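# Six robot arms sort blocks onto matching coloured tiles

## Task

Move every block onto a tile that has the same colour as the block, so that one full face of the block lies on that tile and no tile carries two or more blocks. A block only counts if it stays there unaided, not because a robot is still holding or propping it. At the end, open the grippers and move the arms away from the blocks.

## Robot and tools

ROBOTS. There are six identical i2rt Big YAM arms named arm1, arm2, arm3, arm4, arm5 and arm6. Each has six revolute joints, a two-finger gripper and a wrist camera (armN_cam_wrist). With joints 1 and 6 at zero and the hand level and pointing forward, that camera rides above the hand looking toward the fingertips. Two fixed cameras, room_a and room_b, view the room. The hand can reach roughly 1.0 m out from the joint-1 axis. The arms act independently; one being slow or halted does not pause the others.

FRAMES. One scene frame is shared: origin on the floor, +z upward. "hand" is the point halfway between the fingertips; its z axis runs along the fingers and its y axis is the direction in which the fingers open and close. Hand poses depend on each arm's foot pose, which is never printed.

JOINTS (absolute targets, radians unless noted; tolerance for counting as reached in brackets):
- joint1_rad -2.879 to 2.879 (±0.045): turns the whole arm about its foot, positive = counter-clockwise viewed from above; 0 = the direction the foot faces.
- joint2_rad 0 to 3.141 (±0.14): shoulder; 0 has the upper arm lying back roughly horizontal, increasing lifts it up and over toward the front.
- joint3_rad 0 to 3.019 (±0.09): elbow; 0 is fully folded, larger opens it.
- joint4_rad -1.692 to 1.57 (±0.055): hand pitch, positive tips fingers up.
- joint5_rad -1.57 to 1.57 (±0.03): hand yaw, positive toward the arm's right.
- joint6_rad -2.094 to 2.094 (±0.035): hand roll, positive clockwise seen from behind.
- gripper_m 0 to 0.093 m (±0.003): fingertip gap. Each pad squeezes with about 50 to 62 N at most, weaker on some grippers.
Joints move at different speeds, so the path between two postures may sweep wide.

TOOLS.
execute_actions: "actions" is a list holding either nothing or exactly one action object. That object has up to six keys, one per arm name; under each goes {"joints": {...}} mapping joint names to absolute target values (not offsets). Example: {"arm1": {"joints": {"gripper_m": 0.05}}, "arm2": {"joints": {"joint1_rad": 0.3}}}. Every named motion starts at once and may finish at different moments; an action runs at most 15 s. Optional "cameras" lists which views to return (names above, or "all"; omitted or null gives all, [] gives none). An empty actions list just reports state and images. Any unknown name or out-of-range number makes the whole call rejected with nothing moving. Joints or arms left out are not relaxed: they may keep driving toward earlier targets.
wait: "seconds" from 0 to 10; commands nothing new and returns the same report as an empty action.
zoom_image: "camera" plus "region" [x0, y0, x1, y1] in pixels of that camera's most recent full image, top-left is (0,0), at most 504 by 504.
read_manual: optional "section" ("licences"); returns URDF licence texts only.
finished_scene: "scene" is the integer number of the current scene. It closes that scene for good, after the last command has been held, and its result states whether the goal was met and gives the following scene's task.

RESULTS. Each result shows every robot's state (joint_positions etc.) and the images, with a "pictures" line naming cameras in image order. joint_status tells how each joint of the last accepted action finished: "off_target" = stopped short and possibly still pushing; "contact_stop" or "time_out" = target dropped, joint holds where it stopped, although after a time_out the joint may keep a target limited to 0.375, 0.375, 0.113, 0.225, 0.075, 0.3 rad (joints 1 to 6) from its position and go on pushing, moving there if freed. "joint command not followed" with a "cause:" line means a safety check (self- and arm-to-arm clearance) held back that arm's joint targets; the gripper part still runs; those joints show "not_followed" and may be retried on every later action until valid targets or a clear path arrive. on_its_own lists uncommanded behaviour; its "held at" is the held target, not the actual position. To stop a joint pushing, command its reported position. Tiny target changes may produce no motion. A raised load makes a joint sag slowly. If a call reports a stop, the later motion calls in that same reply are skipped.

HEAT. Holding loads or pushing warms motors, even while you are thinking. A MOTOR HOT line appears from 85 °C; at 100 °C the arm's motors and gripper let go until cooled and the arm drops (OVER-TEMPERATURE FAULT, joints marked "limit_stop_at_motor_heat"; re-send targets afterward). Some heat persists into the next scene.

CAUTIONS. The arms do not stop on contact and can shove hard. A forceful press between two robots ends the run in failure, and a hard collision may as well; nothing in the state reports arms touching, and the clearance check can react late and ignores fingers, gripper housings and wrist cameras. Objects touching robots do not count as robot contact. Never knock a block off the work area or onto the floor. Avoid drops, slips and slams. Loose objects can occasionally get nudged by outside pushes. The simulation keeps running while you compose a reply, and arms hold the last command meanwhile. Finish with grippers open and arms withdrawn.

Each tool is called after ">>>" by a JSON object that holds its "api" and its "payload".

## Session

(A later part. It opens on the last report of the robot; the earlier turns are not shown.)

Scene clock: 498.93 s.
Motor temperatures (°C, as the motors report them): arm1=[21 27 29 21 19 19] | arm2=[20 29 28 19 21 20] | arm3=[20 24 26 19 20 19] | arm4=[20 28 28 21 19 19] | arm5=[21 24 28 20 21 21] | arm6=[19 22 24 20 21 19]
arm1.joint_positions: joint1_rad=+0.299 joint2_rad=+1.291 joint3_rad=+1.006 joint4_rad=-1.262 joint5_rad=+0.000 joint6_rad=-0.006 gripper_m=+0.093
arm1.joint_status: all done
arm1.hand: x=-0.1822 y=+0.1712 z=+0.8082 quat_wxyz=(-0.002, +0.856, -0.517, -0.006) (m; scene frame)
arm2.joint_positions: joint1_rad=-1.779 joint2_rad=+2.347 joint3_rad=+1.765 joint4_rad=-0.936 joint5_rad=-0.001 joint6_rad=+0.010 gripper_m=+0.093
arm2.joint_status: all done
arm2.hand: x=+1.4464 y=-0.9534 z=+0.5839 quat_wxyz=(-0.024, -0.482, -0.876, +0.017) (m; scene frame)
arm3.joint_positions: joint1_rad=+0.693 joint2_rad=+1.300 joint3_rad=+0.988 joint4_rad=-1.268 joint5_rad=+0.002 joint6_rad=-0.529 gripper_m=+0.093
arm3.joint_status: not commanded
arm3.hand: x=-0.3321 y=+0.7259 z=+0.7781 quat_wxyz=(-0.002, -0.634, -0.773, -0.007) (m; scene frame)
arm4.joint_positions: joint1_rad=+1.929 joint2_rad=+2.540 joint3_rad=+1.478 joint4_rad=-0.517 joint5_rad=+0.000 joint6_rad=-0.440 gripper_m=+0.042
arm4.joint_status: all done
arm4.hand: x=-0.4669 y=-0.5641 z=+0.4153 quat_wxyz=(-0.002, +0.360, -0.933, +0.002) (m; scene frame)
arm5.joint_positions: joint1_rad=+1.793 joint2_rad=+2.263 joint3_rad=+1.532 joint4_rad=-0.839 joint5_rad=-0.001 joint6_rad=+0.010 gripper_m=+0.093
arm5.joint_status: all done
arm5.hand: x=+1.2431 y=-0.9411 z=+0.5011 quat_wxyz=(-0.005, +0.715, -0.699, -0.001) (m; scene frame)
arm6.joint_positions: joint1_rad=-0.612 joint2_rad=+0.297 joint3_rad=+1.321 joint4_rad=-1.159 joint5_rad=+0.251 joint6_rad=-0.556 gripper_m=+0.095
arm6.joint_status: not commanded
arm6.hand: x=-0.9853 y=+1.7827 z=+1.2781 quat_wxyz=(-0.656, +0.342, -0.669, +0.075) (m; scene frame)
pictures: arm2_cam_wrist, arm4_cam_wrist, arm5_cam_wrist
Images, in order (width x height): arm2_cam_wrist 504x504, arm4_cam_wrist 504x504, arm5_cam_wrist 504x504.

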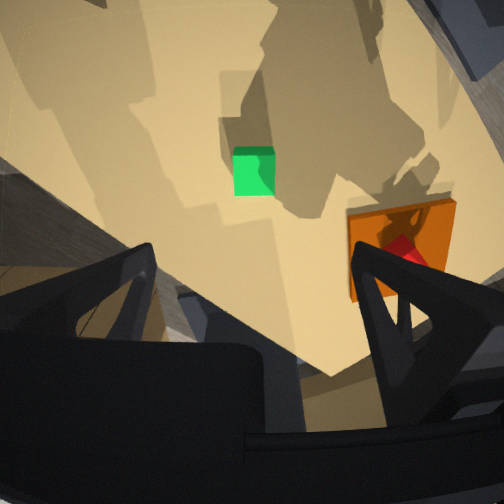

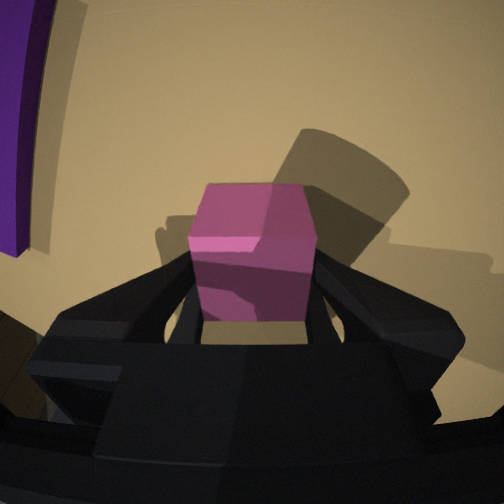

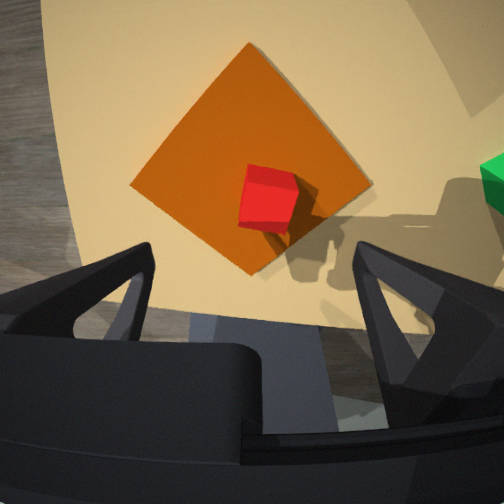

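>>> {"api": "execute_actions", "payload": {"actions": [{"arm1":{"joints":{"joint1_rad":1.2}},"arm2":{"joints":{"joint2_rad":2.615,"joint3_rad":1.87,"joint4_rad":-0.78,"gripper_m":0.075}},"arm4":{"joints":{"gripper_m":0.093}},"arm5":{"joints":{"joint1_rad":1.772,"joint2_rad":2.385,"joint4_rad":-0.70,"joint6_rad":0.15,"gripper_m":0.07}}}], "cameras": ["arm2_cam_wrist","arm4_cam_wrist","arm5_cam_wrist"]}}

Scene clock: 514.67 s.
Motor temperatures (°C, as the motors report them): arm1=[21 26 29 21 19 19] | arm2=[20 30 29 19 21 20] | arm3=[20 24 26 19 20 19] | arm4=[20 28 28 21 19 19] | arm5=[21 25 29 20 21 21] | arm6=[19 22 24 20 21 19]
arm1.joint_positions: joint1_rad=+1.199 joint2_rad=+1.291 joint3_rad=+1.006 joint4_rad=-1.262 joint5_rad=+0.000 joint6_rad=-0.006 gripper_m=+0.093
arm1.joint_status: all done
arm1.hand: x=-0.3678 y=-0.0757 z=+0.8105 quat_wxyz=(+0.004, +0.996, -0.093, -0.010) (m; scene frame)
arm2.joint_positions: joint1_rad=-1.779 joint2_rad=+2.643 joint3_rad=+1.847 joint4_rad=-0.794 joint5_rad=-0.001 joint6_rad=+0.009 gripper_m=+0.075
arm2.joint_status: all done
arm2.hand: x=+1.4358 y=-0.9395 z=+0.4191 quat_wxyz=(+0.008, -0.482, -0.876, +0.000) (m; scene frame)
arm3.joint_positions: joint1_rad=+0.693 joint2_rad=+1.300 joint3_rad=+0.988 joint4_rad=-1.268 joint5_rad=+0.002 joint6_rad=-0.529 gripper_m=+0.093
arm3.joint_status: not commanded
arm3.hand: x=-0.3321 y=+0.7259 z=+0.7781 quat_wxyz=(-0.002, -0.634, -0.773, -0.007) (m; scene frame)
arm4.joint_positions: joint1_rad=+1.929 joint2_rad=+2.540 joint3_rad=+1.478 joint4_rad=-0.517 joint5_rad=+0.000 joint6_rad=-0.441 gripper_m=+0.093
arm4.joint_status: all done
arm4.hand: x=-0.4669 y=-0.5641 z=+0.4153 quat_wxyz=(-0.002, +0.360, -0.933, +0.002) (m; scene frame)
arm5.joint_positions: joint1_rad=+1.777 joint2_rad=+2.411 joint3_rad=+1.541 joint4_rad=-0.717 joint5_rad=-0.001 joint6_rad=+0.138 gripper_m=+0.070
arm5.joint_status: all done
arm5.hand: x=+1.2534 y=-0.9488 z=+0.4182 quat_wxyz=(+0.000, +0.662, -0.749, +0.005) (m; scene frame)
arm6.joint_positions: joint1_rad=-0.612 joint2_rad=+0.297 joint3_rad=+1.321 joint4_rad=-1.159 joint5_rad=+0.251 joint6_rad=-0.556 gripper_m=+0.095
arm6.joint_status: not commanded
arm6.hand: x=-0.9853 y=+1.7827 z=+1.2781 quat_wxyz=(-0.656, +0.342, -0.669, +0.075) (m; scene frame)
pictures: arm2_cam_wrist, arm4_cam_wrist, arm5_cam_wrist
Images, in order (width x height): arm2_cam_wrist 504x504, arm4_cam_wrist 504x504, arm5_cam_wrist 504x504.

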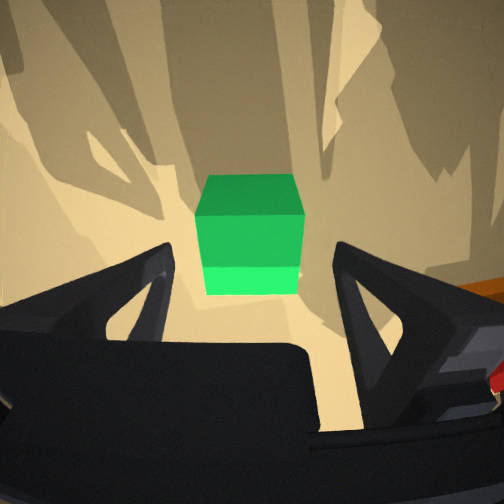

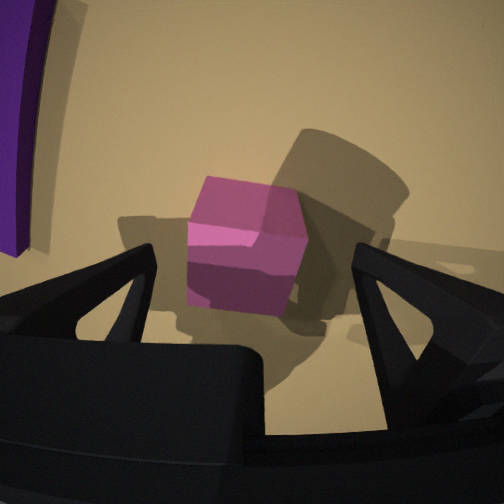

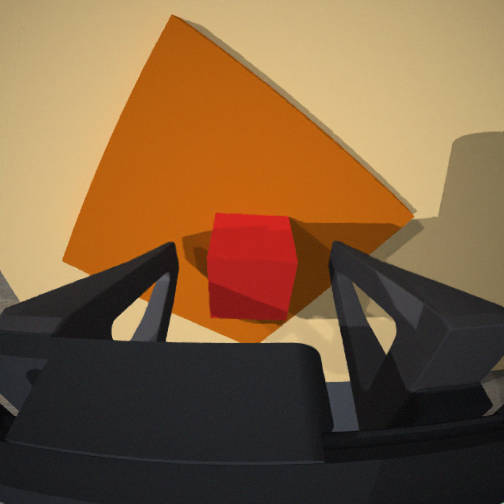

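>>> {"api": "execute_actions", "payload": {"actions": [{"arm2":{"joints":{"joint4_rad":-0.75,"gripper_m":0.025}},"arm5":{"joints":{"gripper_m":0.018}}}], "cameras": ["arm2_cam_wrist","arm5_cam_wrist"]}}

Scene clock: 523.53 s.
Motor temperatures (°C, as the motors report them): arm1=[21 26 29 21 19 19] | arm2=[20 31 29 19 21 20] | arm3=[20 24 26 19 20 19] | arm4=[20 28 28 21 19 19] | arm5=[21 26 29 20 21 21] | arm6=[19 22 24 20 21 19]
arm1.joint_positions: joint1_rad=+1.199 joint2_rad=+1.291 joint3_rad=+1.006 joint4_rad=-1.262 joint5_rad=+0.000 joint6_rad=-0.006 gripper_m=+0.093
arm1.joint_status: not commanded
arm1.hand: x=-0.3678 y=-0.0757 z=+0.8105 quat_wxyz=(+0.004, +0.996, -0.093, -0.010) (m; scene frame)
arm2.joint_positions: joint1_rad=-1.779 joint2_rad=+2.643 joint3_rad=+1.847 joint4_rad=-0.769 joint5_rad=-0.001 joint6_rad=+0.009 gripper_m=+0.038
arm2.joint_status: gripper_m off_target (ended at +0.038, target +0.025); the others done
arm2.hand: x=+1.4391 y=-0.9447 z=+0.4191 quat_wxyz=(-0.003, -0.482, -0.876, +0.006) (m; scene frame)
arm3.joint_positions: joint1_rad=+0.693 joint2_rad=+1.300 joint3_rad=+0.988 joint4_rad=-1.268 joint5_rad=+0.002 joint6_rad=-0.529 gripper_m=+0.093
arm3.joint_status: not commanded
arm3.hand: x=-0.3321 y=+0.7259 z=+0.7781 quat_wxyz=(-0.002, -0.634, -0.773, -0.007) (m; scene frame)
arm4.joint_positions: joint1_rad=+1.929 joint2_rad=+2.540 joint3_rad=+1.478 joint4_rad=-0.517 joint5_rad=+0.000 joint6_rad=-0.441 gripper_m=+0.093
arm4.joint_status: not commanded
arm4.hand: x=-0.4669 y=-0.5641 z=+0.4153 quat_wxyz=(-0.002, +0.360, -0.933, +0.002) (m; scene frame)
arm5.joint_positions: joint1_rad=+1.777 joint2_rad=+2.411 joint3_rad=+1.541 joint4_rad=-0.717 joint5_rad=-0.001 joint6_rad=+0.138 gripper_m=+0.031
arm5.joint_status: gripper_m off_target (ended at +0.031, target +0.018)
arm5.hand: x=+1.2534 y=-0.9488 z=+0.4182 quat_wxyz=(+0.000, +0.662, -0.749, +0.005) (m; scene frame)
arm6.joint_positions: joint1_rad=-0.612 joint2_rad=+0.297 joint3_rad=+1.321 joint4_rad=-1.159 joint5_rad=+0.251 joint6_rad=-0.556 gripper_m=+0.095
arm6.joint_status: not commanded
arm6.hand: x=-0.9853 y=+1.7827 z=+1.2781 quat_wxyz=(-0.656, +0.342, -0.669, +0.075) (m; scene frame)
pictures: arm2_cam_wrist, arm5_cam_wrist
Images, in order (width x height): arm2_cam_wrist 504x504, arm5_cam_wrist 504x504.

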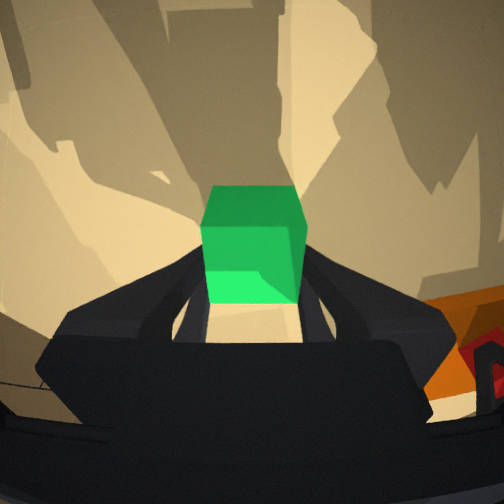

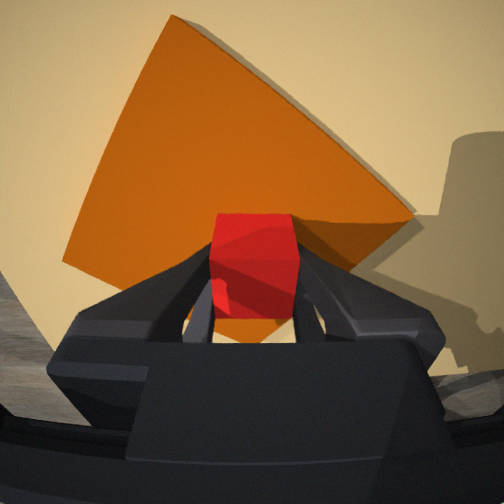

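>>> {"api": "execute_actions", "payload": {"actions": [{"arm1":{"joints":{"joint1_rad":2.137,"joint4_rad":-0.9}},"arm2":{"joints":{"joint1_rad":0.08,"joint2_rad":1.79,"joint3_rad":1.376,"joint4_rad":-1.15,"joint6_rad":-0.37}},"arm4":{"joints":{"joint2_rad":1.3,"joint3_rad":1.0,"joint4_rad":-1.27}},"arm5":{"joints":{"joint1_rad":-0.1,"joint2_rad":1.3,"joint3_rad":1.0,"joint4_rad":-1.27}}}], "cameras": ["arm1_cam_wrist","arm2_cam_wrist","room_a"]}}

Scene clock: 549.93 s.
Motor temperatures (°C, as the motors report them): arm1=[21 26 30 21 19 19] | arm2=[20 31 29 19 21 20] | arm3=[20 23 26 19 20 19] | arm4=[20 28 28 21 19 19] | arm5=[21 26 28 20 21 21] | arm6=[19 22 24 20 21 19]
arm1.joint_positions: joint1_rad=+2.137 joint2_rad=+1.291 joint3_rad=+1.006 joint4_rad=-0.909 joint5_rad=+0.000 joint6_rad=-0.005 gripper_m=+0.093
arm1.joint_status: all done
arm1.hand: x=-0.3429 y=-0.4416 z=+0.8318 quat_wxyz=(+0.073, +0.914, +0.359, -0.175) (m; scene frame)
arm2.joint_positions: joint1_rad=+0.088 joint2_rad=+1.792 joint3_rad=+1.379 joint4_rad=-1.135 joint5_rad=+0.000 joint6_rad=-0.362 gripper_m=+0.038
arm2.joint_status: all done
arm2.hand: x=+1.4238 y=+0.0114 z=+0.7633 quat_wxyz=(-0.007, +0.578, -0.816, +0.000) (m; scene frame)
arm3.joint_positions: joint1_rad=+0.693 joint2_rad=+1.300 joint3_rad=+0.988 joint4_rad=-1.268 joint5_rad=+0.002 joint6_rad=-0.529 gripper_m=+0.093
arm3.joint_status: not commanded
arm3.hand: x=-0.3321 y=+0.7259 z=+0.7781 quat_wxyz=(-0.002, -0.634, -0.773, -0.007) (m; scene frame)
arm4.joint_positions: joint1_rad=+1.929 joint2_rad=+1.291 joint3_rad=+1.014 joint4_rad=-1.254 joint5_rad=+0.000 joint6_rad=-0.441 gripper_m=+0.093
arm4.joint_status: all done
arm4.hand: x=-0.6609 y=-0.6212 z=+0.8667 quat_wxyz=(-0.026, +0.360, -0.932, +0.004) (m; scene frame)
arm5.joint_positions: joint1_rad=-0.103 joint2_rad=+1.305 joint3_rad=+1.003 joint4_rad=-1.255 joint5_rad=+0.000 joint6_rad=+0.139 gripper_m=+0.031
arm5.joint_status: all done
arm5.hand: x=+1.6006 y=-1.6466 z=+0.7747 quat_wxyz=(-0.009, -0.215, -0.977, -0.004) (m; scene frame)
arm6.joint_positions: joint1_rad=-0.612 joint2_rad=+0.297 joint3_rad=+1.321 joint4_rad=-1.159 joint5_rad=+0.251 joint6_rad=-0.556 gripper_m=+0.095
arm6.joint_status: not commanded
arm6.hand: x=-0.9853 y=+1.7827 z=+1.2781 quat_wxyz=(-0.656, +0.342, -0.669, +0.075) (m; scene frame)
pictures: arm1_cam_wrist, arm2_cam_wrist, room_a
Images, in order (width x height): arm1_cam_wrist 504x504, arm2_cam_wrist 504x504, room_a 504x504.

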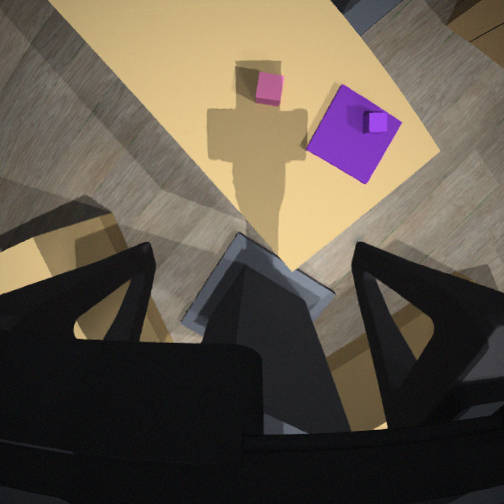

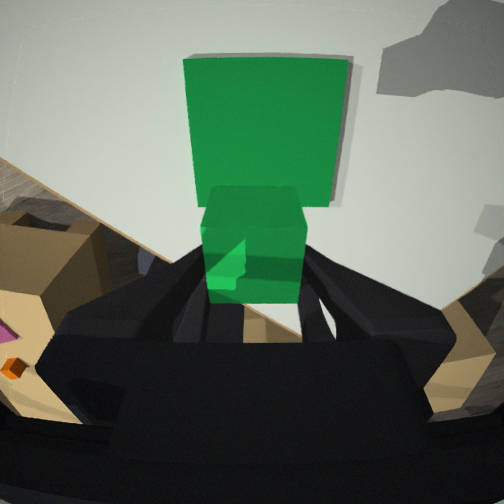

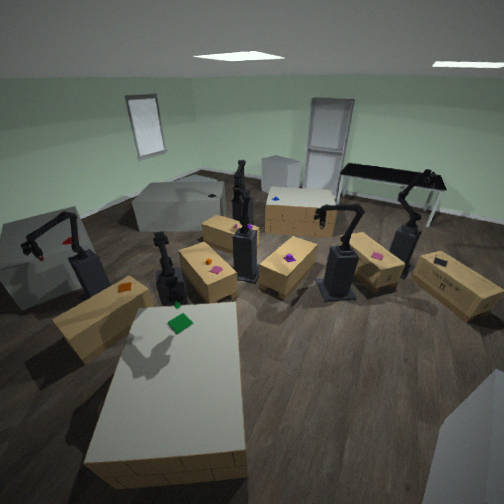

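>>> {"api": "execute_actions", "payload": {"actions": [{"arm1":{"joints":{"joint1_rad":2.096,"joint2_rad":2.355,"joint3_rad":1.64,"joint4_rad":-0.83,"joint6_rad":0.11}},"arm2":{"joints":{"joint1_rad":0.065,"joint2_rad":1.94,"joint3_rad":1.28,"joint4_rad":-0.89}},"arm4":{"joints":{"joint1_rad":1.1,"joint2_rad":0.9,"joint3_rad":0.6,"joint6_rad":0.0}},"arm5":{"joints":{"joint1_rad":-1.69,"joint2_rad":1.97,"joint3_rad":1.60,"joint4_rad":-1.14}}}], "cameras": ["arm1_cam_wrist","arm2_cam_wrist","arm5_cam_wrist"]}}

Scene clock: 578.27 s.
Motor temperatures (°C, as the motors report them): arm1=[21 26 30 21 19 19] | arm2=[20 30 29 19 21 20] | arm3=[20 23 26 19 20 19] | arm4=[20 26 29 21 19 19] | arm5=[21 24 28 20 21 21] | arm6=[19 22 24 20 21 19]
arm1.joint_positions: joint1_rad=+2.100 joint2_rad=+2.349 joint3_rad=+1.608 joint4_rad=-0.827 joint5_rad=+0.000 joint6_rad=+0.102 gripper_m=+0.093
arm1.joint_status: all done
arm1.hand: x=-0.4887 y=-0.5495 z=+0.5040 quat_wxyz=(+0.006, +0.954, +0.298, -0.002) (m; scene frame)
arm2.joint_positions: joint1_rad=+0.076 joint2_rad=+1.964 joint3_rad=+1.267 joint4_rad=-0.905 joint5_rad=+0.000 joint6_rad=-0.362 gripper_m=+0.038
arm2.joint_status: all done
arm2.hand: x=+1.4203 y=-0.0028 z=+0.6405 quat_wxyz=(+0.020, +0.573, -0.819, +0.007) (m; scene frame)
arm3.joint_positions: joint1_rad=+0.693 joint2_rad=+1.300 joint3_rad=+0.988 joint4_rad=-1.268 joint5_rad=+0.002 joint6_rad=-0.529 gripper_m=+0.093
arm3.joint_status: not commanded
arm3.hand: x=-0.3321 y=+0.7259 z=+0.7781 quat_wxyz=(-0.002, -0.634, -0.773, -0.007) (m; scene frame)
arm4.joint_positions: joint1_rad=+1.111 joint2_rad=+0.894 joint3_rad=+0.611 joint4_rad=-1.256 joint5_rad=+0.000 joint6_rad=-0.009 gripper_m=+0.093
arm4.joint_status: all done
arm4.hand: x=-0.8209 y=-0.8320 z=+0.8174 quat_wxyz=(-0.021, -0.254, -0.967, +0.003) (m; scene frame)
arm5.joint_positions: joint1_rad=-1.696 joint2_rad=+1.997 joint3_rad=+1.559 joint4_rad=-1.140 joint5_rad=+0.002 joint6_rad=+0.141 gripper_m=+0.031
arm5.joint_status: all done
arm5.hand: x=+1.0787 y=-2.0973 z=+0.6526 quat_wxyz=(+0.005, -0.849, -0.529, -0.007) (m; scene frame)
arm6.joint_positions: joint1_rad=-0.612 joint2_rad=+0.297 joint3_rad=+1.321 joint4_rad=-1.159 joint5_rad=+0.251 joint6_rad=-0.556 gripper_m=+0.095
arm6.joint_status: not commanded
arm6.hand: x=-0.9853 y=+1.7827 z=+1.2781 quat_wxyz=(-0.656, +0.342, -0.669, +0.075) (m; scene frame)
pictures: arm1_cam_wrist, arm2_cam_wrist, arm5_cam_wrist
Images, in order (width x height): arm1_cam_wrist 504x504, arm2_cam_wrist 504x504, arm5_cam_wrist 504x504.

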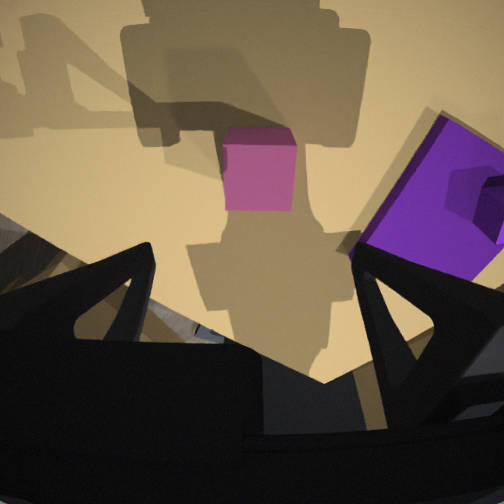

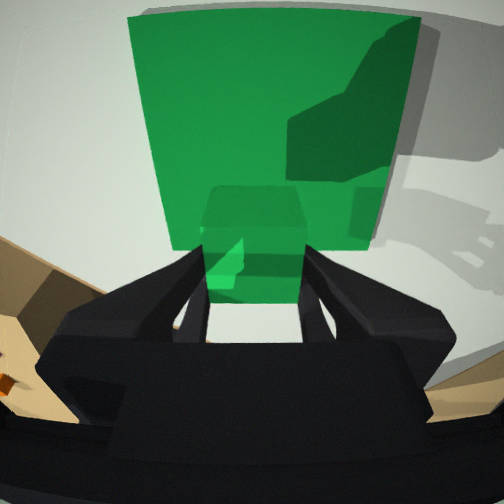

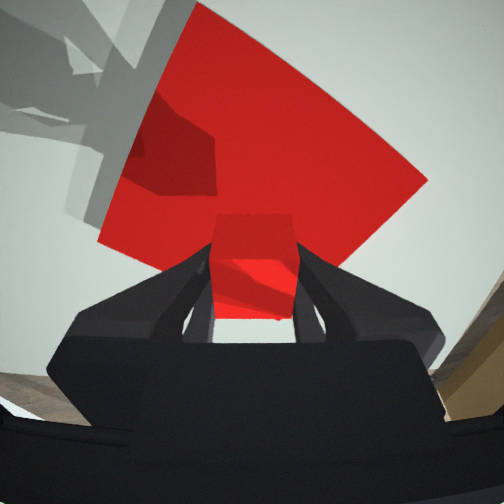

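>>> {"api": "execute_actions", "payload": {"actions": [{"arm1":{"joints":{"joint2_rad":2.53,"joint3_rad":1.745,"joint4_rad":-0.75}},"arm2":{"joints":{"joint2_rad":2.04,"joint3_rad":1.335,"joint4_rad":-0.81}},"arm5":{"joints":{"joint2_rad":2.035,"joint4_rad":-1.085}}}], "cameras": ["arm1_cam_wrist","arm2_cam_wrist","arm5_cam_wrist"]}}

Scene clock: 598.70 s.
Motor temperatures (°C, as the motors report them): arm1=[21 28 30 21 19 19] | arm2=[20 30 29 19 21 20] | arm3=[20 23 27 19 20 19] | arm4=[20 25 29 21 19 19] | arm5=[21 26 30 20 21 21] | arm6=[19 22 24 20 21 19]
arm1.joint_positions: joint1_rad=+2.100 joint2_rad=+2.534 joint3_rad=+1.728 joint4_rad=-0.752 joint5_rad=+0.000 joint6_rad=+0.103 gripper_m=+0.093
arm1.joint_status: all done
arm1.hand: x=-0.5043 y=-0.5639 z=+0.4248 quat_wxyz=(+0.008, +0.954, +0.298, -0.006) (m; scene frame)
arm2.joint_positions: joint1_rad=+0.076 joint2_rad=+2.037 joint3_rad=+1.293 joint4_rad=-0.825 joint5_rad=+0.000 joint6_rad=-0.362 gripper_m=+0.038
arm2.joint_status: all done
arm2.hand: x=+1.4328 y=+0.0115 z=+0.6106 quat_wxyz=(+0.004, +0.573, -0.819, +0.003) (m; scene frame)
arm3.joint_positions: joint1_rad=+0.693 joint2_rad=+1.300 joint3_rad=+0.988 joint4_rad=-1.268 joint5_rad=+0.002 joint6_rad=-0.529 gripper_m=+0.093
arm3.joint_status: not commanded
arm3.hand: x=-0.3321 y=+0.7259 z=+0.7781 quat_wxyz=(-0.002, -0.634, -0.773, -0.007) (m; scene frame)
arm4.joint_positions: joint1_rad=+1.111 joint2_rad=+0.894 joint3_rad=+0.611 joint4_rad=-1.256 joint5_rad=+0.000 joint6_rad=-0.009 gripper_m=+0.093
arm4.joint_status: not commanded
arm4.hand: x=-0.8209 y=-0.8320 z=+0.8174 quat_wxyz=(-0.021, -0.254, -0.967, +0.003) (m; scene frame)
arm5.joint_positions: joint1_rad=-1.696 joint2_rad=+2.048 joint3_rad=+1.559 joint4_rad=-1.101 joint5_rad=+0.002 joint6_rad=+0.141 gripper_m=+0.031
arm5.joint_status: all done
arm5.hand: x=+1.0775 y=-2.1011 z=+0.6238 quat_wxyz=(+0.009, -0.849, -0.529, -0.012) (m; scene frame)
arm6.joint_positions: joint1_rad=-0.612 joint2_rad=+0.297 joint3_rad=+1.321 joint4_rad=-1.159 joint5_rad=+0.251 joint6_rad=-0.556 gripper_m=+0.095
arm6.joint_status: not commanded
arm6.hand: x=-0.9853 y=+1.7827 z=+1.2781 quat_wxyz=(-0.656, +0.342, -0.669, +0.075) (m; scene frame)
pictures: arm1_cam_wrist, arm2_cam_wrist, arm5_cam_wrist
Images, in order (width x height): arm1_cam_wrist 504x504, arm2_cam_wrist 504x504, arm5_cam_wrist 504x504.

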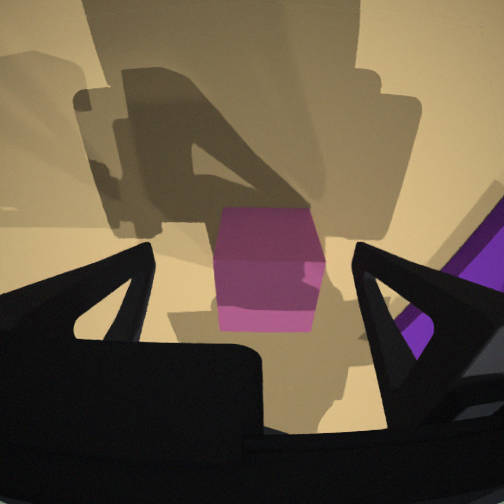

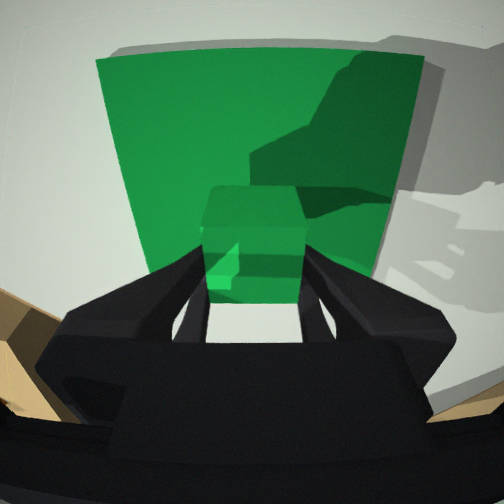

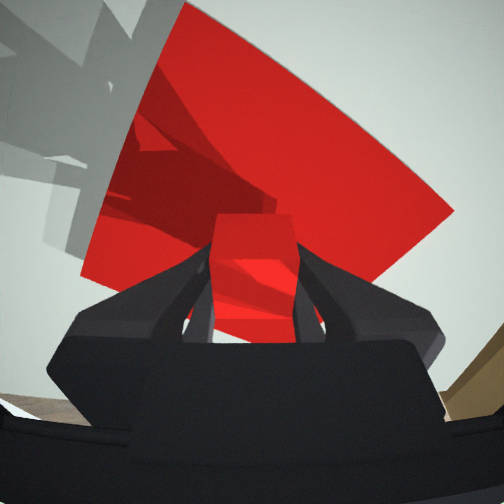

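>>> {"api": "execute_actions", "payload": {"actions": [{"arm1":{"joints":{"joint1_rad":2.085,"joint4_rad":-0.795,"gripper_m":0.03}},"arm2":{"joints":{"joint2_rad":2.085,"joint4_rad":-0.775}},"arm5":{"joints":{"joint2_rad":2.05,"joint4_rad":-1.07}}}], "cameras": ["arm1_cam_wrist","arm2_cam_wrist","arm5_cam_wrist"]}}

Scene clock: 607.60 s.
Motor temperatures (°C, as the motors report them): arm1=[21 28 30 21 19 19] | arm2=[20 30 30 19 21 20] | arm3=[20 23 27 19 20 19] | arm4=[20 25 29 21 19 19] | arm5=[21 26 30 20 21 21] | arm6=[19 22 24 20 21 19]
arm1.joint_positions: joint1_rad=+2.094 joint2_rad=+2.534 joint3_rad=+1.728 joint4_rad=-0.786 joint5_rad=+0.000 joint6_rad=+0.103 gripper_m=+0.041
arm1.joint_status: gripper_m off_target (ended at +0.041, target +0.030); the others done
arm1.hand: x=-0.5003 y=-0.5554 z=+0.4248 quat_wxyz=(+0.001, +0.955, +0.295, +0.010) (m; scene frame)
arm2.joint_positions: joint1_rad=+0.076 joint2_rad=+2.077 joint3_rad=+1.293 joint4_rad=-0.791 joint5_rad=+0.000 joint6_rad=-0.362 gripper_m=+0.038
arm2.joint_status: all done
arm2.hand: x=+1.4327 y=+0.0113 z=+0.5900 quat_wxyz=(+0.007, +0.573, -0.819, +0.003) (m; scene frame)
arm3.joint_positions: joint1_rad=+0.693 joint2_rad=+1.300 joint3_rad=+0.988 joint4_rad=-1.268 joint5_rad=+0.002 joint6_rad=-0.529 gripper_m=+0.093
arm3.joint_status: not commanded
arm3.hand: x=-0.3321 y=+0.7259 z=+0.7781 quat_wxyz=(-0.002, -0.634, -0.773, -0.007) (m; scene frame)
arm4.joint_positions: joint1_rad=+1.111 joint2_rad=+0.894 joint3_rad=+0.611 joint4_rad=-1.256 joint5_rad=+0.000 joint6_rad=-0.009 gripper_m=+0.093
arm4.joint_status: not commanded
arm4.hand: x=-0.8209 y=-0.8320 z=+0.8174 quat_wxyz=(-0.021, -0.254, -0.967, +0.003) (m; scene frame)
arm5.joint_positions: joint1_rad=-1.696 joint2_rad=+2.049 joint3_rad=+1.559 joint4_rad=-1.087 joint5_rad=+0.002 joint6_rad=+0.141 gripper_m=+0.031
arm5.joint_status: all done
arm5.hand: x=+1.0765 y=-2.1044 z=+0.6233 quat_wxyz=(+0.004, -0.849, -0.529, -0.007) (m; scene frame)
arm6.joint_positions: joint1_rad=-0.612 joint2_rad=+0.297 joint3_rad=+1.321 joint4_rad=-1.159 joint5_rad=+0.251 joint6_rad=-0.556 gripper_m=+0.095
arm6.joint_status: not commanded
arm6.hand: x=-0.9853 y=+1.7827 z=+1.2781 quat_wxyz=(-0.656, +0.342, -0.669, +0.075) (m; scene frame)
pictures: arm1_cam_wrist, arm2_cam_wrist, arm5_cam_wrist
Images, in order (width x height): arm1_cam_wrist 504x504, arm2_cam_wrist 504x504, arm5_cam_wrist 504x504.

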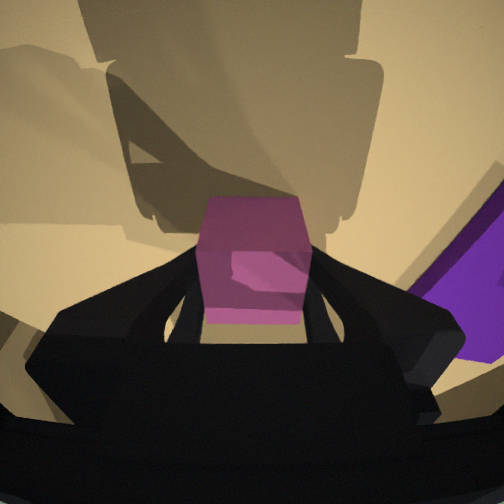

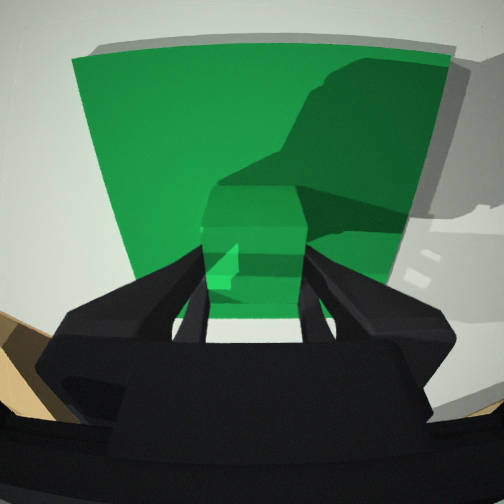

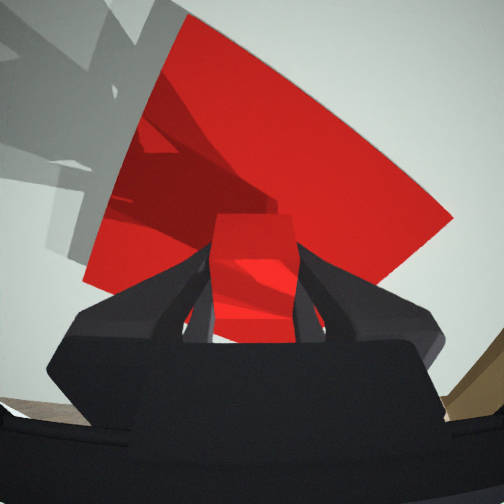

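>>> {"api": "execute_actions", "payload": {"actions": [{"arm2":{"joints":{"gripper_m":0.093}},"arm5":{"joints":{"joint2_rad":2.066}}}], "cameras": ["arm2_cam_wrist","arm5_cam_wrist"]}}

Scene clock: 613.83 s.
Motor temperatures (°C, as the motors report them): arm1=[21 29 30 21 19 19] | arm2=[20 30 30 19 21 20] | arm3=[20 23 27 19 20 19] | arm4=[20 24 29 21 19 19] | arm5=[21 26 30 20 21 21] | arm6=[19 22 24 20 21 19]
arm1.joint_positions: joint1_rad=+2.094 joint2_rad=+2.534 joint3_rad=+1.728 joint4_rad=-0.786 joint5_rad=+0.000 joint6_rad=+0.103 gripper_m=+0.041
arm1.joint_status: not commanded
arm1.hand: x=-0.5003 y=-0.5554 z=+0.4248 quat_wxyz=(+0.001, +0.955, +0.295, +0.010) (m; scene frame)
arm2.joint_positions: joint1_rad=+0.076 joint2_rad=+2.077 joint3_rad=+1.293 joint4_rad=-0.791 joint5_rad=+0.000 joint6_rad=-0.362 gripper_m=+0.093
arm2.joint_status: all done
arm2.hand: x=+1.4327 y=+0.0113 z=+0.5900 quat_wxyz=(+0.007, +0.573, -0.819, +0.003) (m; scene frame)
arm3.joint_positions: joint1_rad=+0.693 joint2_rad=+1.300 joint3_rad=+0.988 joint4_rad=-1.268 joint5_rad=+0.002 joint6_rad=-0.529 gripper_m=+0.093
arm3.joint_status: not commanded
arm3.hand: x=-0.3321 y=+0.7259 z=+0.7781 quat_wxyz=(-0.002, -0.634, -0.773, -0.007) (m; scene frame)
arm4.joint_positions: joint1_rad=+1.111 joint2_rad=+0.894 joint3_rad=+0.611 joint4_rad=-1.256 joint5_rad=+0.000 joint6_rad=-0.009 gripper_m=+0.093
arm4.joint_status: not commanded
arm4.hand: x=-0.8209 y=-0.8320 z=+0.8174 quat_wxyz=(-0.021, -0.254, -0.967, +0.003) (m; scene frame)
arm5.joint_positions: joint1_rad=-1.696 joint2_rad=+2.059 joint3_rad=+1.560 joint4_rad=-1.085 joint5_rad=+0.002 joint6_rad=+0.141 gripper_m=+0.031
arm5.joint_status: all done
arm5.hand: x=+1.0766 y=-2.1041 z=+0.6178 quat_wxyz=(+0.006, -0.849, -0.529, -0.009) (m; scene frame)
arm6.joint_positions: joint1_rad=-0.612 joint2_rad=+0.297 joint3_rad=+1.321 joint4_rad=-1.159 joint5_rad=+0.251 joint6_rad=-0.556 gripper_m=+0.095
arm6.joint_status: not commanded
arm6.hand: x=-0.9853 y=+1.7827 z=+1.2781 quat_wxyz=(-0.656, +0.342, -0.669, +0.075) (m; scene frame)
pictures: arm2_cam_wrist, arm5_cam_wrist
Images, in order (width x height): arm2_cam_wrist 504x504, arm5_cam_wrist 504x504.

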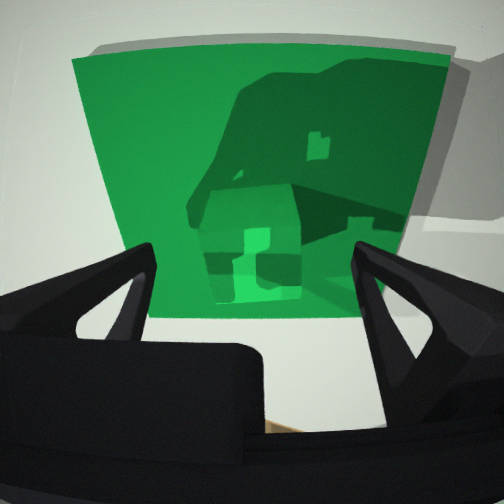

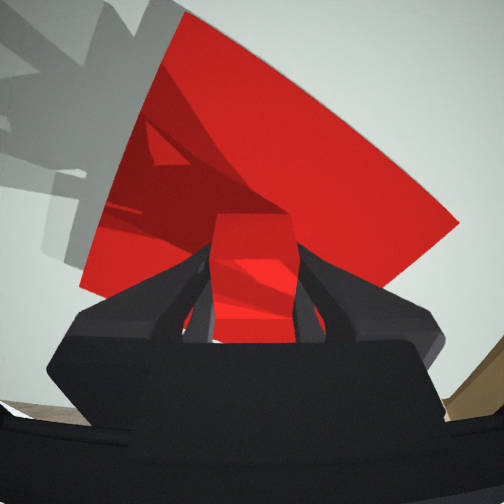

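>>> {"api": "execute_actions", "payload": {"actions": [{"arm1":{"joints":{"joint2_rad":2.25,"joint3_rad":1.6,"joint4_rad":-0.93}},"arm2":{"joints":{"joint2_rad":1.93,"joint4_rad":-0.93,"joint6_rad":0.0}},"arm5":{"joints":{"gripper_m":0.093}}}], "cameras": ["arm5_cam_wrist"]}}

Scene clock: 622.27 s.
Motor temperatures (°C, as the motors report them): arm1=[21 29 30 21 19 19] | arm2=[20 30 30 19 21 20] | arm3=[20 23 27 19 20 19] | arm4=[20 24 29 21 19 19] | arm5=[21 26 30 20 21 21] | arm6=[19 22 24 20 21 19]
arm1.joint_positions: joint1_rad=+2.094 joint2_rad=+2.240 joint3_rad=+1.592 joint4_rad=-0.926 joint5_rad=+0.000 joint6_rad=+0.103 gripper_m=+0.041
arm1.joint_status: all done
arm1.hand: x=-0.4877 y=-0.5429 z=+0.5643 quat_wxyz=(+0.005, +0.955, +0.295, +0.001) (m; scene frame)
arm2.joint_positions: joint1_rad=+0.076 joint2_rad=+1.932 joint3_rad=+1.298 joint4_rad=-0.916 joint5_rad=+0.000 joint6_rad=-0.010 gripper_m=+0.093
arm2.joint_status: all done
arm2.hand: x=+1.4318 y=+0.0105 z=+0.6657 quat_wxyz=(-0.006, +0.421, -0.907, -0.001) (m; scene frame)
arm3.joint_positions: joint1_rad=+0.693 joint2_rad=+1.300 joint3_rad=+0.988 joint4_rad=-1.268 joint5_rad=+0.002 joint6_rad=-0.529 gripper_m=+0.093
arm3.joint_status: not commanded
arm3.hand: x=-0.3321 y=+0.7259 z=+0.7781 quat_wxyz=(-0.002, -0.634, -0.773, -0.007) (m; scene frame)
arm4.joint_positions: joint1_rad=+1.111 joint2_rad=+0.894 joint3_rad=+0.611 joint4_rad=-1.256 joint5_rad=+0.000 joint6_rad=-0.009 gripper_m=+0.093
arm4.joint_status: not commanded
arm4.hand: x=-0.8209 y=-0.8320 z=+0.8174 quat_wxyz=(-0.021, -0.254, -0.967, +0.003) (m; scene frame)
arm5.joint_positions: joint1_rad=-1.696 joint2_rad=+2.064 joint3_rad=+1.560 joint4_rad=-1.085 joint5_rad=+0.002 joint6_rad=+0.141 gripper_m=+0.093
arm5.joint_status: all done
arm5.hand: x=+1.0768 y=-2.1034 z=+0.6147 quat_wxyz=(+0.008, -0.849, -0.529, -0.011) (m; scene frame)
arm6.joint_positions: joint1_rad=-0.612 joint2_rad=+0.297 joint3_rad=+1.321 joint4_rad=-1.159 joint5_rad=+0.251 joint6_rad=-0.556 gripper_m=+0.095
arm6.joint_status: not commanded
arm6.hand: x=-0.9853 y=+1.7827 z=+1.2781 quat_wxyz=(-0.656, +0.342, -0.669, +0.075) (m; scene frame)
pictures: arm5_cam_wrist
Images, in order (width x height): arm5_cam_wrist 504x504.

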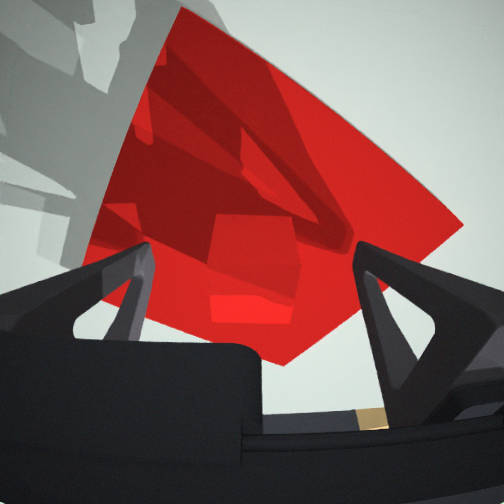

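>>> {"api": "execute_actions", "payload": {"actions": [{"arm1":{"joints":{"joint1_rad":-0.2,"joint2_rad":1.3,"joint3_rad":1.0,"joint4_rad":-1.27}},"arm2":{"joints":{"joint1_rad":2.386,"joint2_rad":2.175,"joint3_rad":1.65,"joint4_rad":-1.0,"joint6_rad":0.087}},"arm5":{"joints":{"joint2_rad":1.7,"joint3_rad":1.5,"joint4_rad":-1.35}}}], "cameras": ["arm2_cam_wrist","arm5_cam_wrist","room_b"]}}

Scene clock: 634.70 s.
Motor temperatures (°C, as the motors report them): arm1=[21 29 30 21 19 19] | arm2=[20 30 31 19 21 20] | arm3=[20 23 27 19 20 19] | arm4=[20 24 29 21 19 19] | arm5=[21 26 30 20 21 21] | arm6=[19 22 24 20 21 19]
arm1.joint_positions: joint1_rad=-0.201 joint2_rad=+1.302 joint3_rad=+1.007 joint4_rad=-1.261 joint5_rad=+0.000 joint6_rad=+0.104 gripper_m=+0.041
arm1.joint_status: all done
arm1.hand: x=-0.0111 y=+0.2112 z=+0.8047 quat_wxyz=(-0.002, +0.661, -0.750, +0.000) (m; scene frame)
arm2.joint_positions: joint1_rad=+2.396 joint2_rad=+2.180 joint3_rad=+1.633 joint4_rad=-0.986 joint5_rad=+0.000 joint6_rad=+0.078 gripper_m=+0.093
arm2.joint_status: all done
arm2.hand: x=+0.4543 y=-0.4155 z=+0.6430 quat_wxyz=(+0.006, +1.000, -0.020, -0.021) (m; scene frame)
arm3.joint_positions: joint1_rad=+0.693 joint2_rad=+1.300 joint3_rad=+0.988 joint4_rad=-1.268 joint5_rad=+0.002 joint6_rad=-0.529 gripper_m=+0.093
arm3.joint_status: not commanded
arm3.hand: x=-0.3321 y=+0.7259 z=+0.7781 quat_wxyz=(-0.002, -0.634, -0.773, -0.007) (m; scene frame)
arm4.joint_positions: joint1_rad=+1.111 joint2_rad=+0.894 joint3_rad=+0.611 joint4_rad=-1.256 joint5_rad=+0.000 joint6_rad=-0.009 gripper_m=+0.093
arm4.joint_status: not commanded
arm4.hand: x=-0.8209 y=-0.8320 z=+0.8174 quat_wxyz=(-0.021, -0.254, -0.967, +0.003) (m; scene frame)
arm5.joint_positions: joint1_rad=-1.696 joint2_rad=+1.714 joint3_rad=+1.487 joint4_rad=-1.336 joint5_rad=+0.002 joint6_rad=+0.141 gripper_m=+0.093
arm5.joint_status: all done
arm5.hand: x=+1.0988 y=-2.0345 z=+0.7778 quat_wxyz=(+0.000, -0.849, -0.529, -0.001) (m; scene frame)
arm6.joint_positions: joint1_rad=-0.612 joint2_rad=+0.297 joint3_rad=+1.321 joint4_rad=-1.159 joint5_rad=+0.251 joint6_rad=-0.556 gripper_m=+0.095
arm6.joint_status: not commanded
arm6.hand: x=-0.9853 y=+1.7827 z=+1.2781 quat_wxyz=(-0.656, +0.342, -0.669, +0.075) (m; scene frame)
pictures: arm2_cam_wrist, arm5_cam_wrist, room_b
Images, in order (width x height): arm2_cam_wrist 504x504, arm5_cam_wrist 504x504, room_b 504x504.

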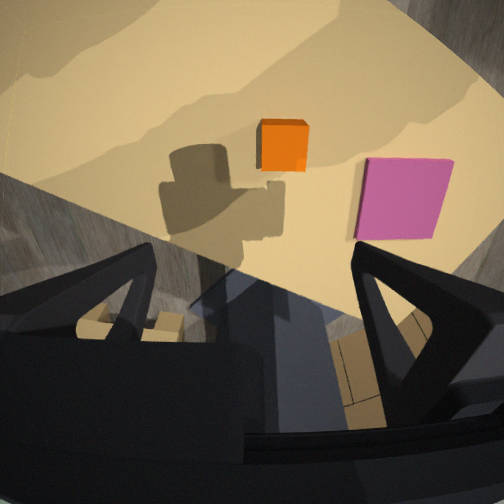

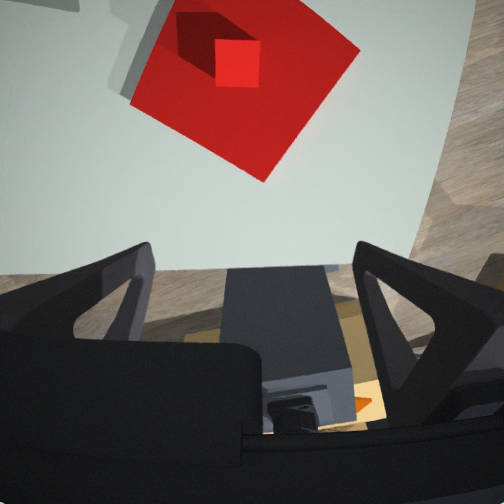

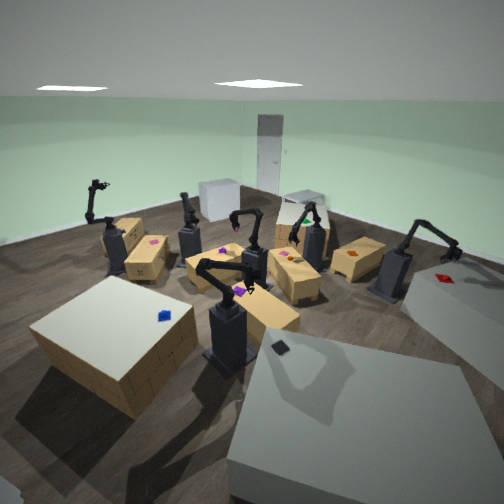

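>>> {"api": "execute_actions", "payload": {"actions": []}}

Scene clock: 653.07 s.
Motor temperatures (°C, as the motors report them): arm1=[21 27 30 21 19 19] | arm2=[20 31 30 19 21 20] | arm3=[20 22 27 19 20 19] | arm4=[20 24 29 21 19 19] | arm5=[21 26 30 20 21 21] | arm6=[19 22 24 20 21 19]
arm1.joint_positions: joint1_rad=-0.201 joint2_rad=+1.302 joint3_rad=+1.007 joint4_rad=-1.261 joint5_rad=+0.000 joint6_rad=+0.104 gripper_m=+0.041
arm1.joint_status: all done
arm1.hand: x=-0.0111 y=+0.2112 z=+0.8047 quat_wxyz=(-0.002, +0.661, -0.750, +0.000) (m; scene frame)
arm2.joint_positions: joint1_rad=+2.396 joint2_rad=+2.180 joint3_rad=+1.633 joint4_rad=-0.986 joint5_rad=+0.000 joint6_rad=+0.078 gripper_m=+0.093
arm2.joint_status: all done
arm2.hand: x=+0.4543 y=-0.4155 z=+0.6430 quat_wxyz=(+0.006, +1.000, -0.020, -0.021) (m; scene frame)
arm3.joint_positions: joint1_rad=+0.693 joint2_rad=+1.300 joint3_rad=+0.988 joint4_rad=-1.268 joint5_rad=+0.002 joint6_rad=-0.529 gripper_m=+0.093
arm3.joint_status: not commanded
arm3.hand: x=-0.3321 y=+0.7259 z=+0.7781 quat_wxyz=(-0.002, -0.634, -0.773, -0.007) (m; scene frame)
arm4.joint_positions: joint1_rad=+1.111 joint2_rad=+0.894 joint3_rad=+0.611 joint4_rad=-1.256 joint5_rad=+0.000 joint6_rad=-0.009 gripper_m=+0.093
arm4.joint_status: not commanded
arm4.hand: x=-0.8209 y=-0.8320 z=+0.8174 quat_wxyz=(-0.021, -0.254, -0.967, +0.003) (m; scene frame)
arm5.joint_positions: joint1_rad=-1.696 joint2_rad=+1.714 joint3_rad=+1.487 joint4_rad=-1.336 joint5_rad=+0.002 joint6_rad=+0.141 gripper_m=+0.093
arm5.joint_status: all done
arm5.hand: x=+1.0988 y=-2.0345 z=+0.7778 quat_wxyz=(+0.000, -0.849, -0.529, -0.001) (m; scene frame)
arm6.joint_positions: joint1_rad=-0.612 joint2_rad=+0.297 joint3_rad=+1.321 joint4_rad=-1.159 joint5_rad=+0.251 joint6_rad=-0.556 gripper_m=+0.095
arm6.joint_status: not commanded
arm6.hand: x=-0.9853 y=+1.7827 z=+1.2781 quat_wxyz=(-0.656, +0.342, -0.669, +0.075) (m; scene frame)
pictures: arm1_cam_wrist, arm2_cam_wrist, arm3_cam_wrist, arm4_cam_wrist, arm5_cam_wrist, arm6_cam_wrist, room_a, room_b
Images, in order (width x height): arm1_cam_wrist 504x504, arm2_cam_wrist 504x504, arm3_cam_wrist 504x504, arm4_cam_wrist 504x504, arm5_cam_wrist 504x504, arm6_cam_wrist 504x504, room_a 504x504, room_b 504x504.

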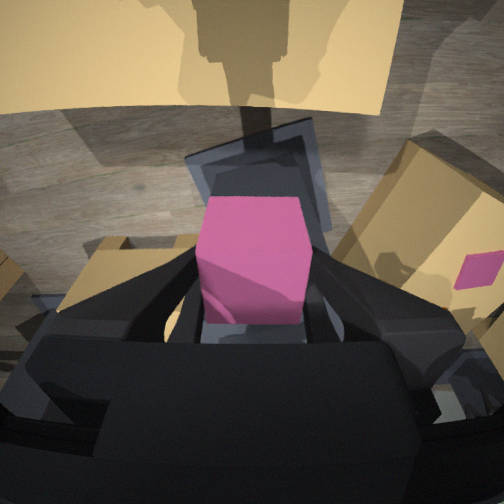

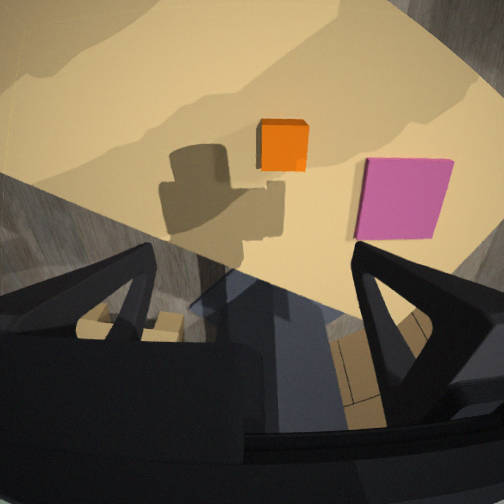

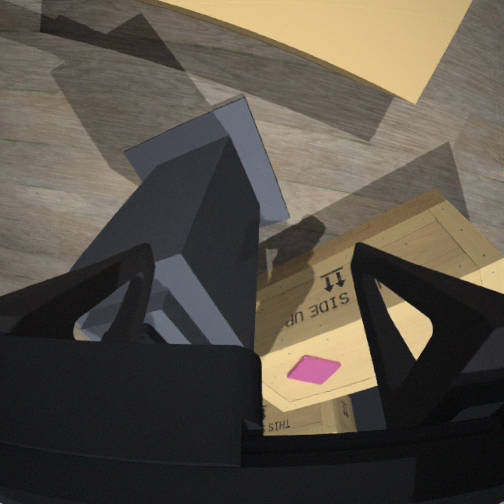

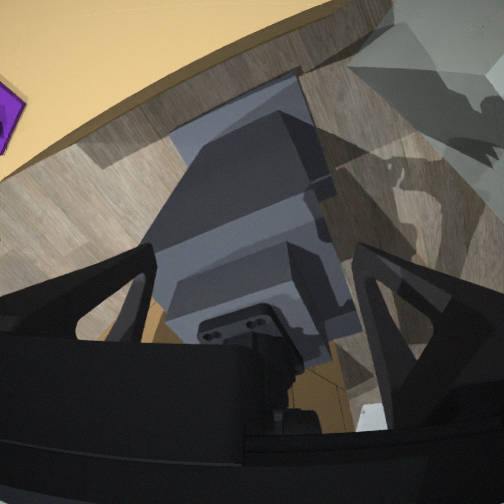

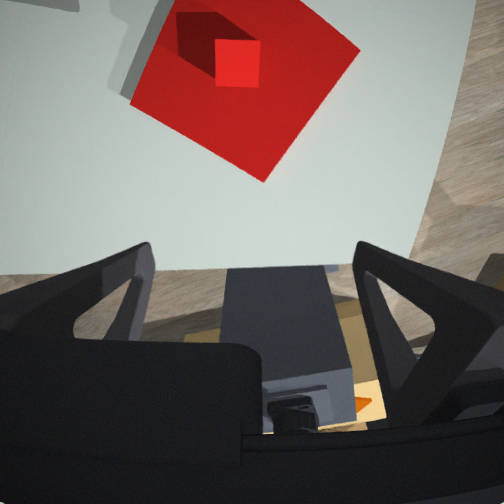

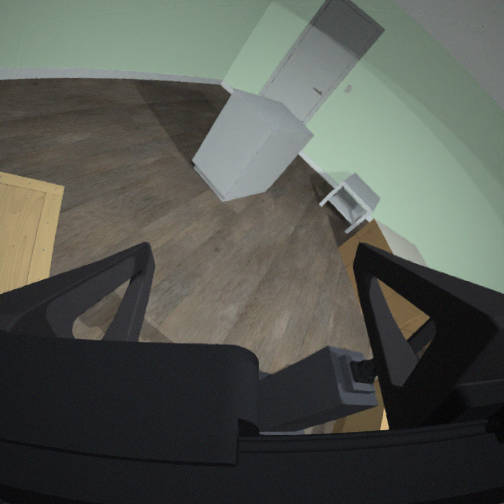

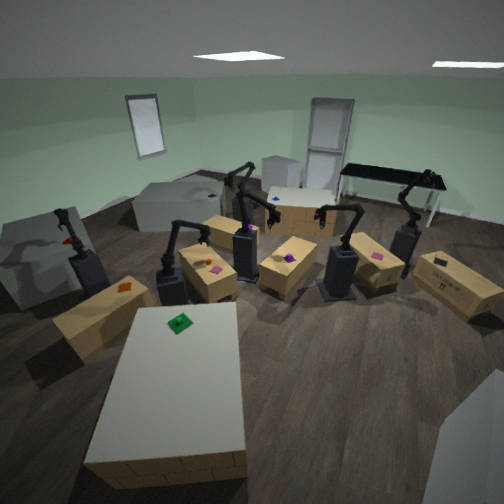

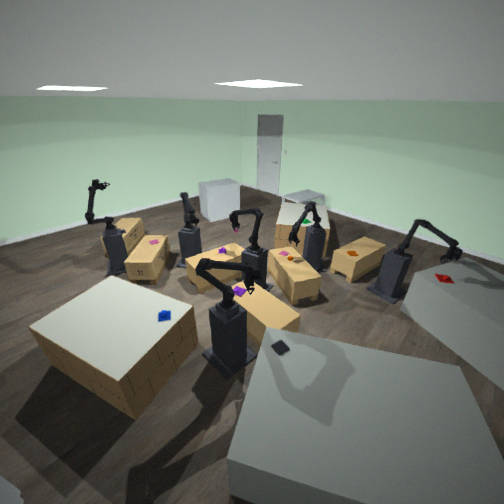

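>>> {"api": "execute_actions", "payload": {"actions": [{"arm2": {"joints": {"joint1_rad": 2.343, "joint2_rad": 2.54, "joint3_rad": 1.745, "joint4_rad": -0.727, "joint6_rad": 0.03}}, "arm1": {"joints": {"joint1_rad": -1.25, "joint6_rad": -0.17}}}], "cameras": ["arm1_cam_wrist", "arm2_cam_wrist"]}}

Scene clock: 678.60 s.
Motor temperatures (°C, as the motors report them): arm1=[21 26 30 21 19 19] | arm2=[20 31 30 19 21 20] | arm3=[20 22 27 19 20 19] | arm4=[20 23 29 21 19 19] | arm5=[21 25 30 20 21 21] | arm6=[19 22 24 20 21 19]
arm1.joint_positions: joint1_rad=-1.250 joint2_rad=+1.302 joint3_rad=+1.007 joint4_rad=-1.261 joint5_rad=+0.000 joint6_rad=-0.162 gripper_m=+0.041
arm1.joint_status: all done
arm1.hand: x=+0.2929 y=+0.0257 z=+0.8076 quat_wxyz=(-0.006, +0.325, -0.946, +0.005) (m; scene frame)
arm2.joint_positions: joint1_rad=+2.343 joint2_rad=+2.573 joint3_rad=+1.724 joint4_rad=-0.742 joint5_rad=+0.000 joint6_rad=+0.040 gripper_m=+0.093
arm2.joint_status: all done
arm2.hand: x=+0.4580 y=-0.3842 z=+0.4295 quat_wxyz=(+0.005, +1.000, -0.028, +0.008) (m; scene frame)
arm3.joint_positions: joint1_rad=+0.693 joint2_rad=+1.300 joint3_rad=+0.988 joint4_rad=-1.268 joint5_rad=+0.002 joint6_rad=-0.529 gripper_m=+0.093
arm3.joint_status: not commanded
arm3.hand: x=-0.3321 y=+0.7259 z=+0.7781 quat_wxyz=(-0.002, -0.634, -0.773, -0.007) (m; scene frame)
arm4.joint_positions: joint1_rad=+1.111 joint2_rad=+0.894 joint3_rad=+0.611 joint4_rad=-1.256 joint5_rad=+0.000 joint6_rad=-0.009 gripper_m=+0.093
arm4.joint_status: not commanded
arm4.hand: x=-0.8209 y=-0.8320 z=+0.8174 quat_wxyz=(-0.021, -0.254, -0.967, +0.003) (m; scene frame)
arm5.joint_positions: joint1_rad=-1.696 joint2_rad=+1.714 joint3_rad=+1.487 joint4_rad=-1.336 joint5_rad=+0.002 joint6_rad=+0.141 gripper_m=+0.093
arm5.joint_status: not commanded
arm5.hand: x=+1.0988 y=-2.0345 z=+0.7778 quat_wxyz=(+0.000, -0.849, -0.529, -0.001) (m; scene frame)
arm6.joint_positions: joint1_rad=-0.612 joint2_rad=+0.297 joint3_rad=+1.321 joint4_rad=-1.159 joint5_rad=+0.251 joint6_rad=-0.556 gripper_m=+0.095
arm6.joint_status: not commanded
arm6.hand: x=-0.9853 y=+1.7827 z=+1.2781 quat_wxyz=(-0.656, +0.342, -0.669, +0.075) (m; scene frame)
pictures: arm1_cam_wrist, arm2_cam_wrist
Images, in order (width x height): arm1_cam_wrist 504x504, arm2_cam_wrist 504x504.

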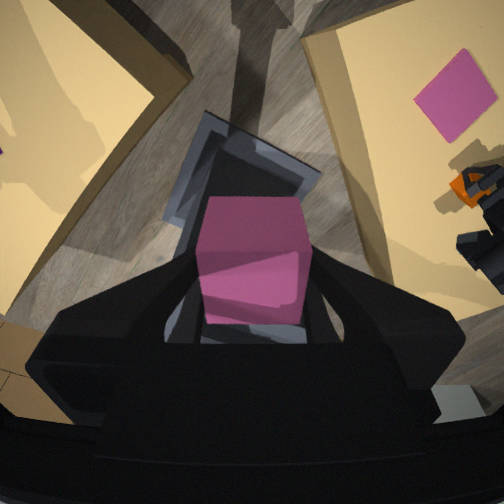

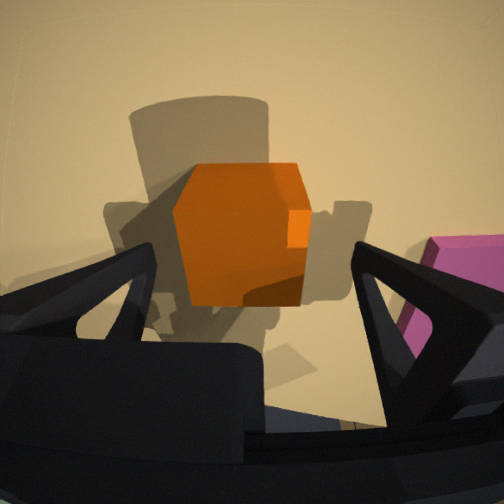

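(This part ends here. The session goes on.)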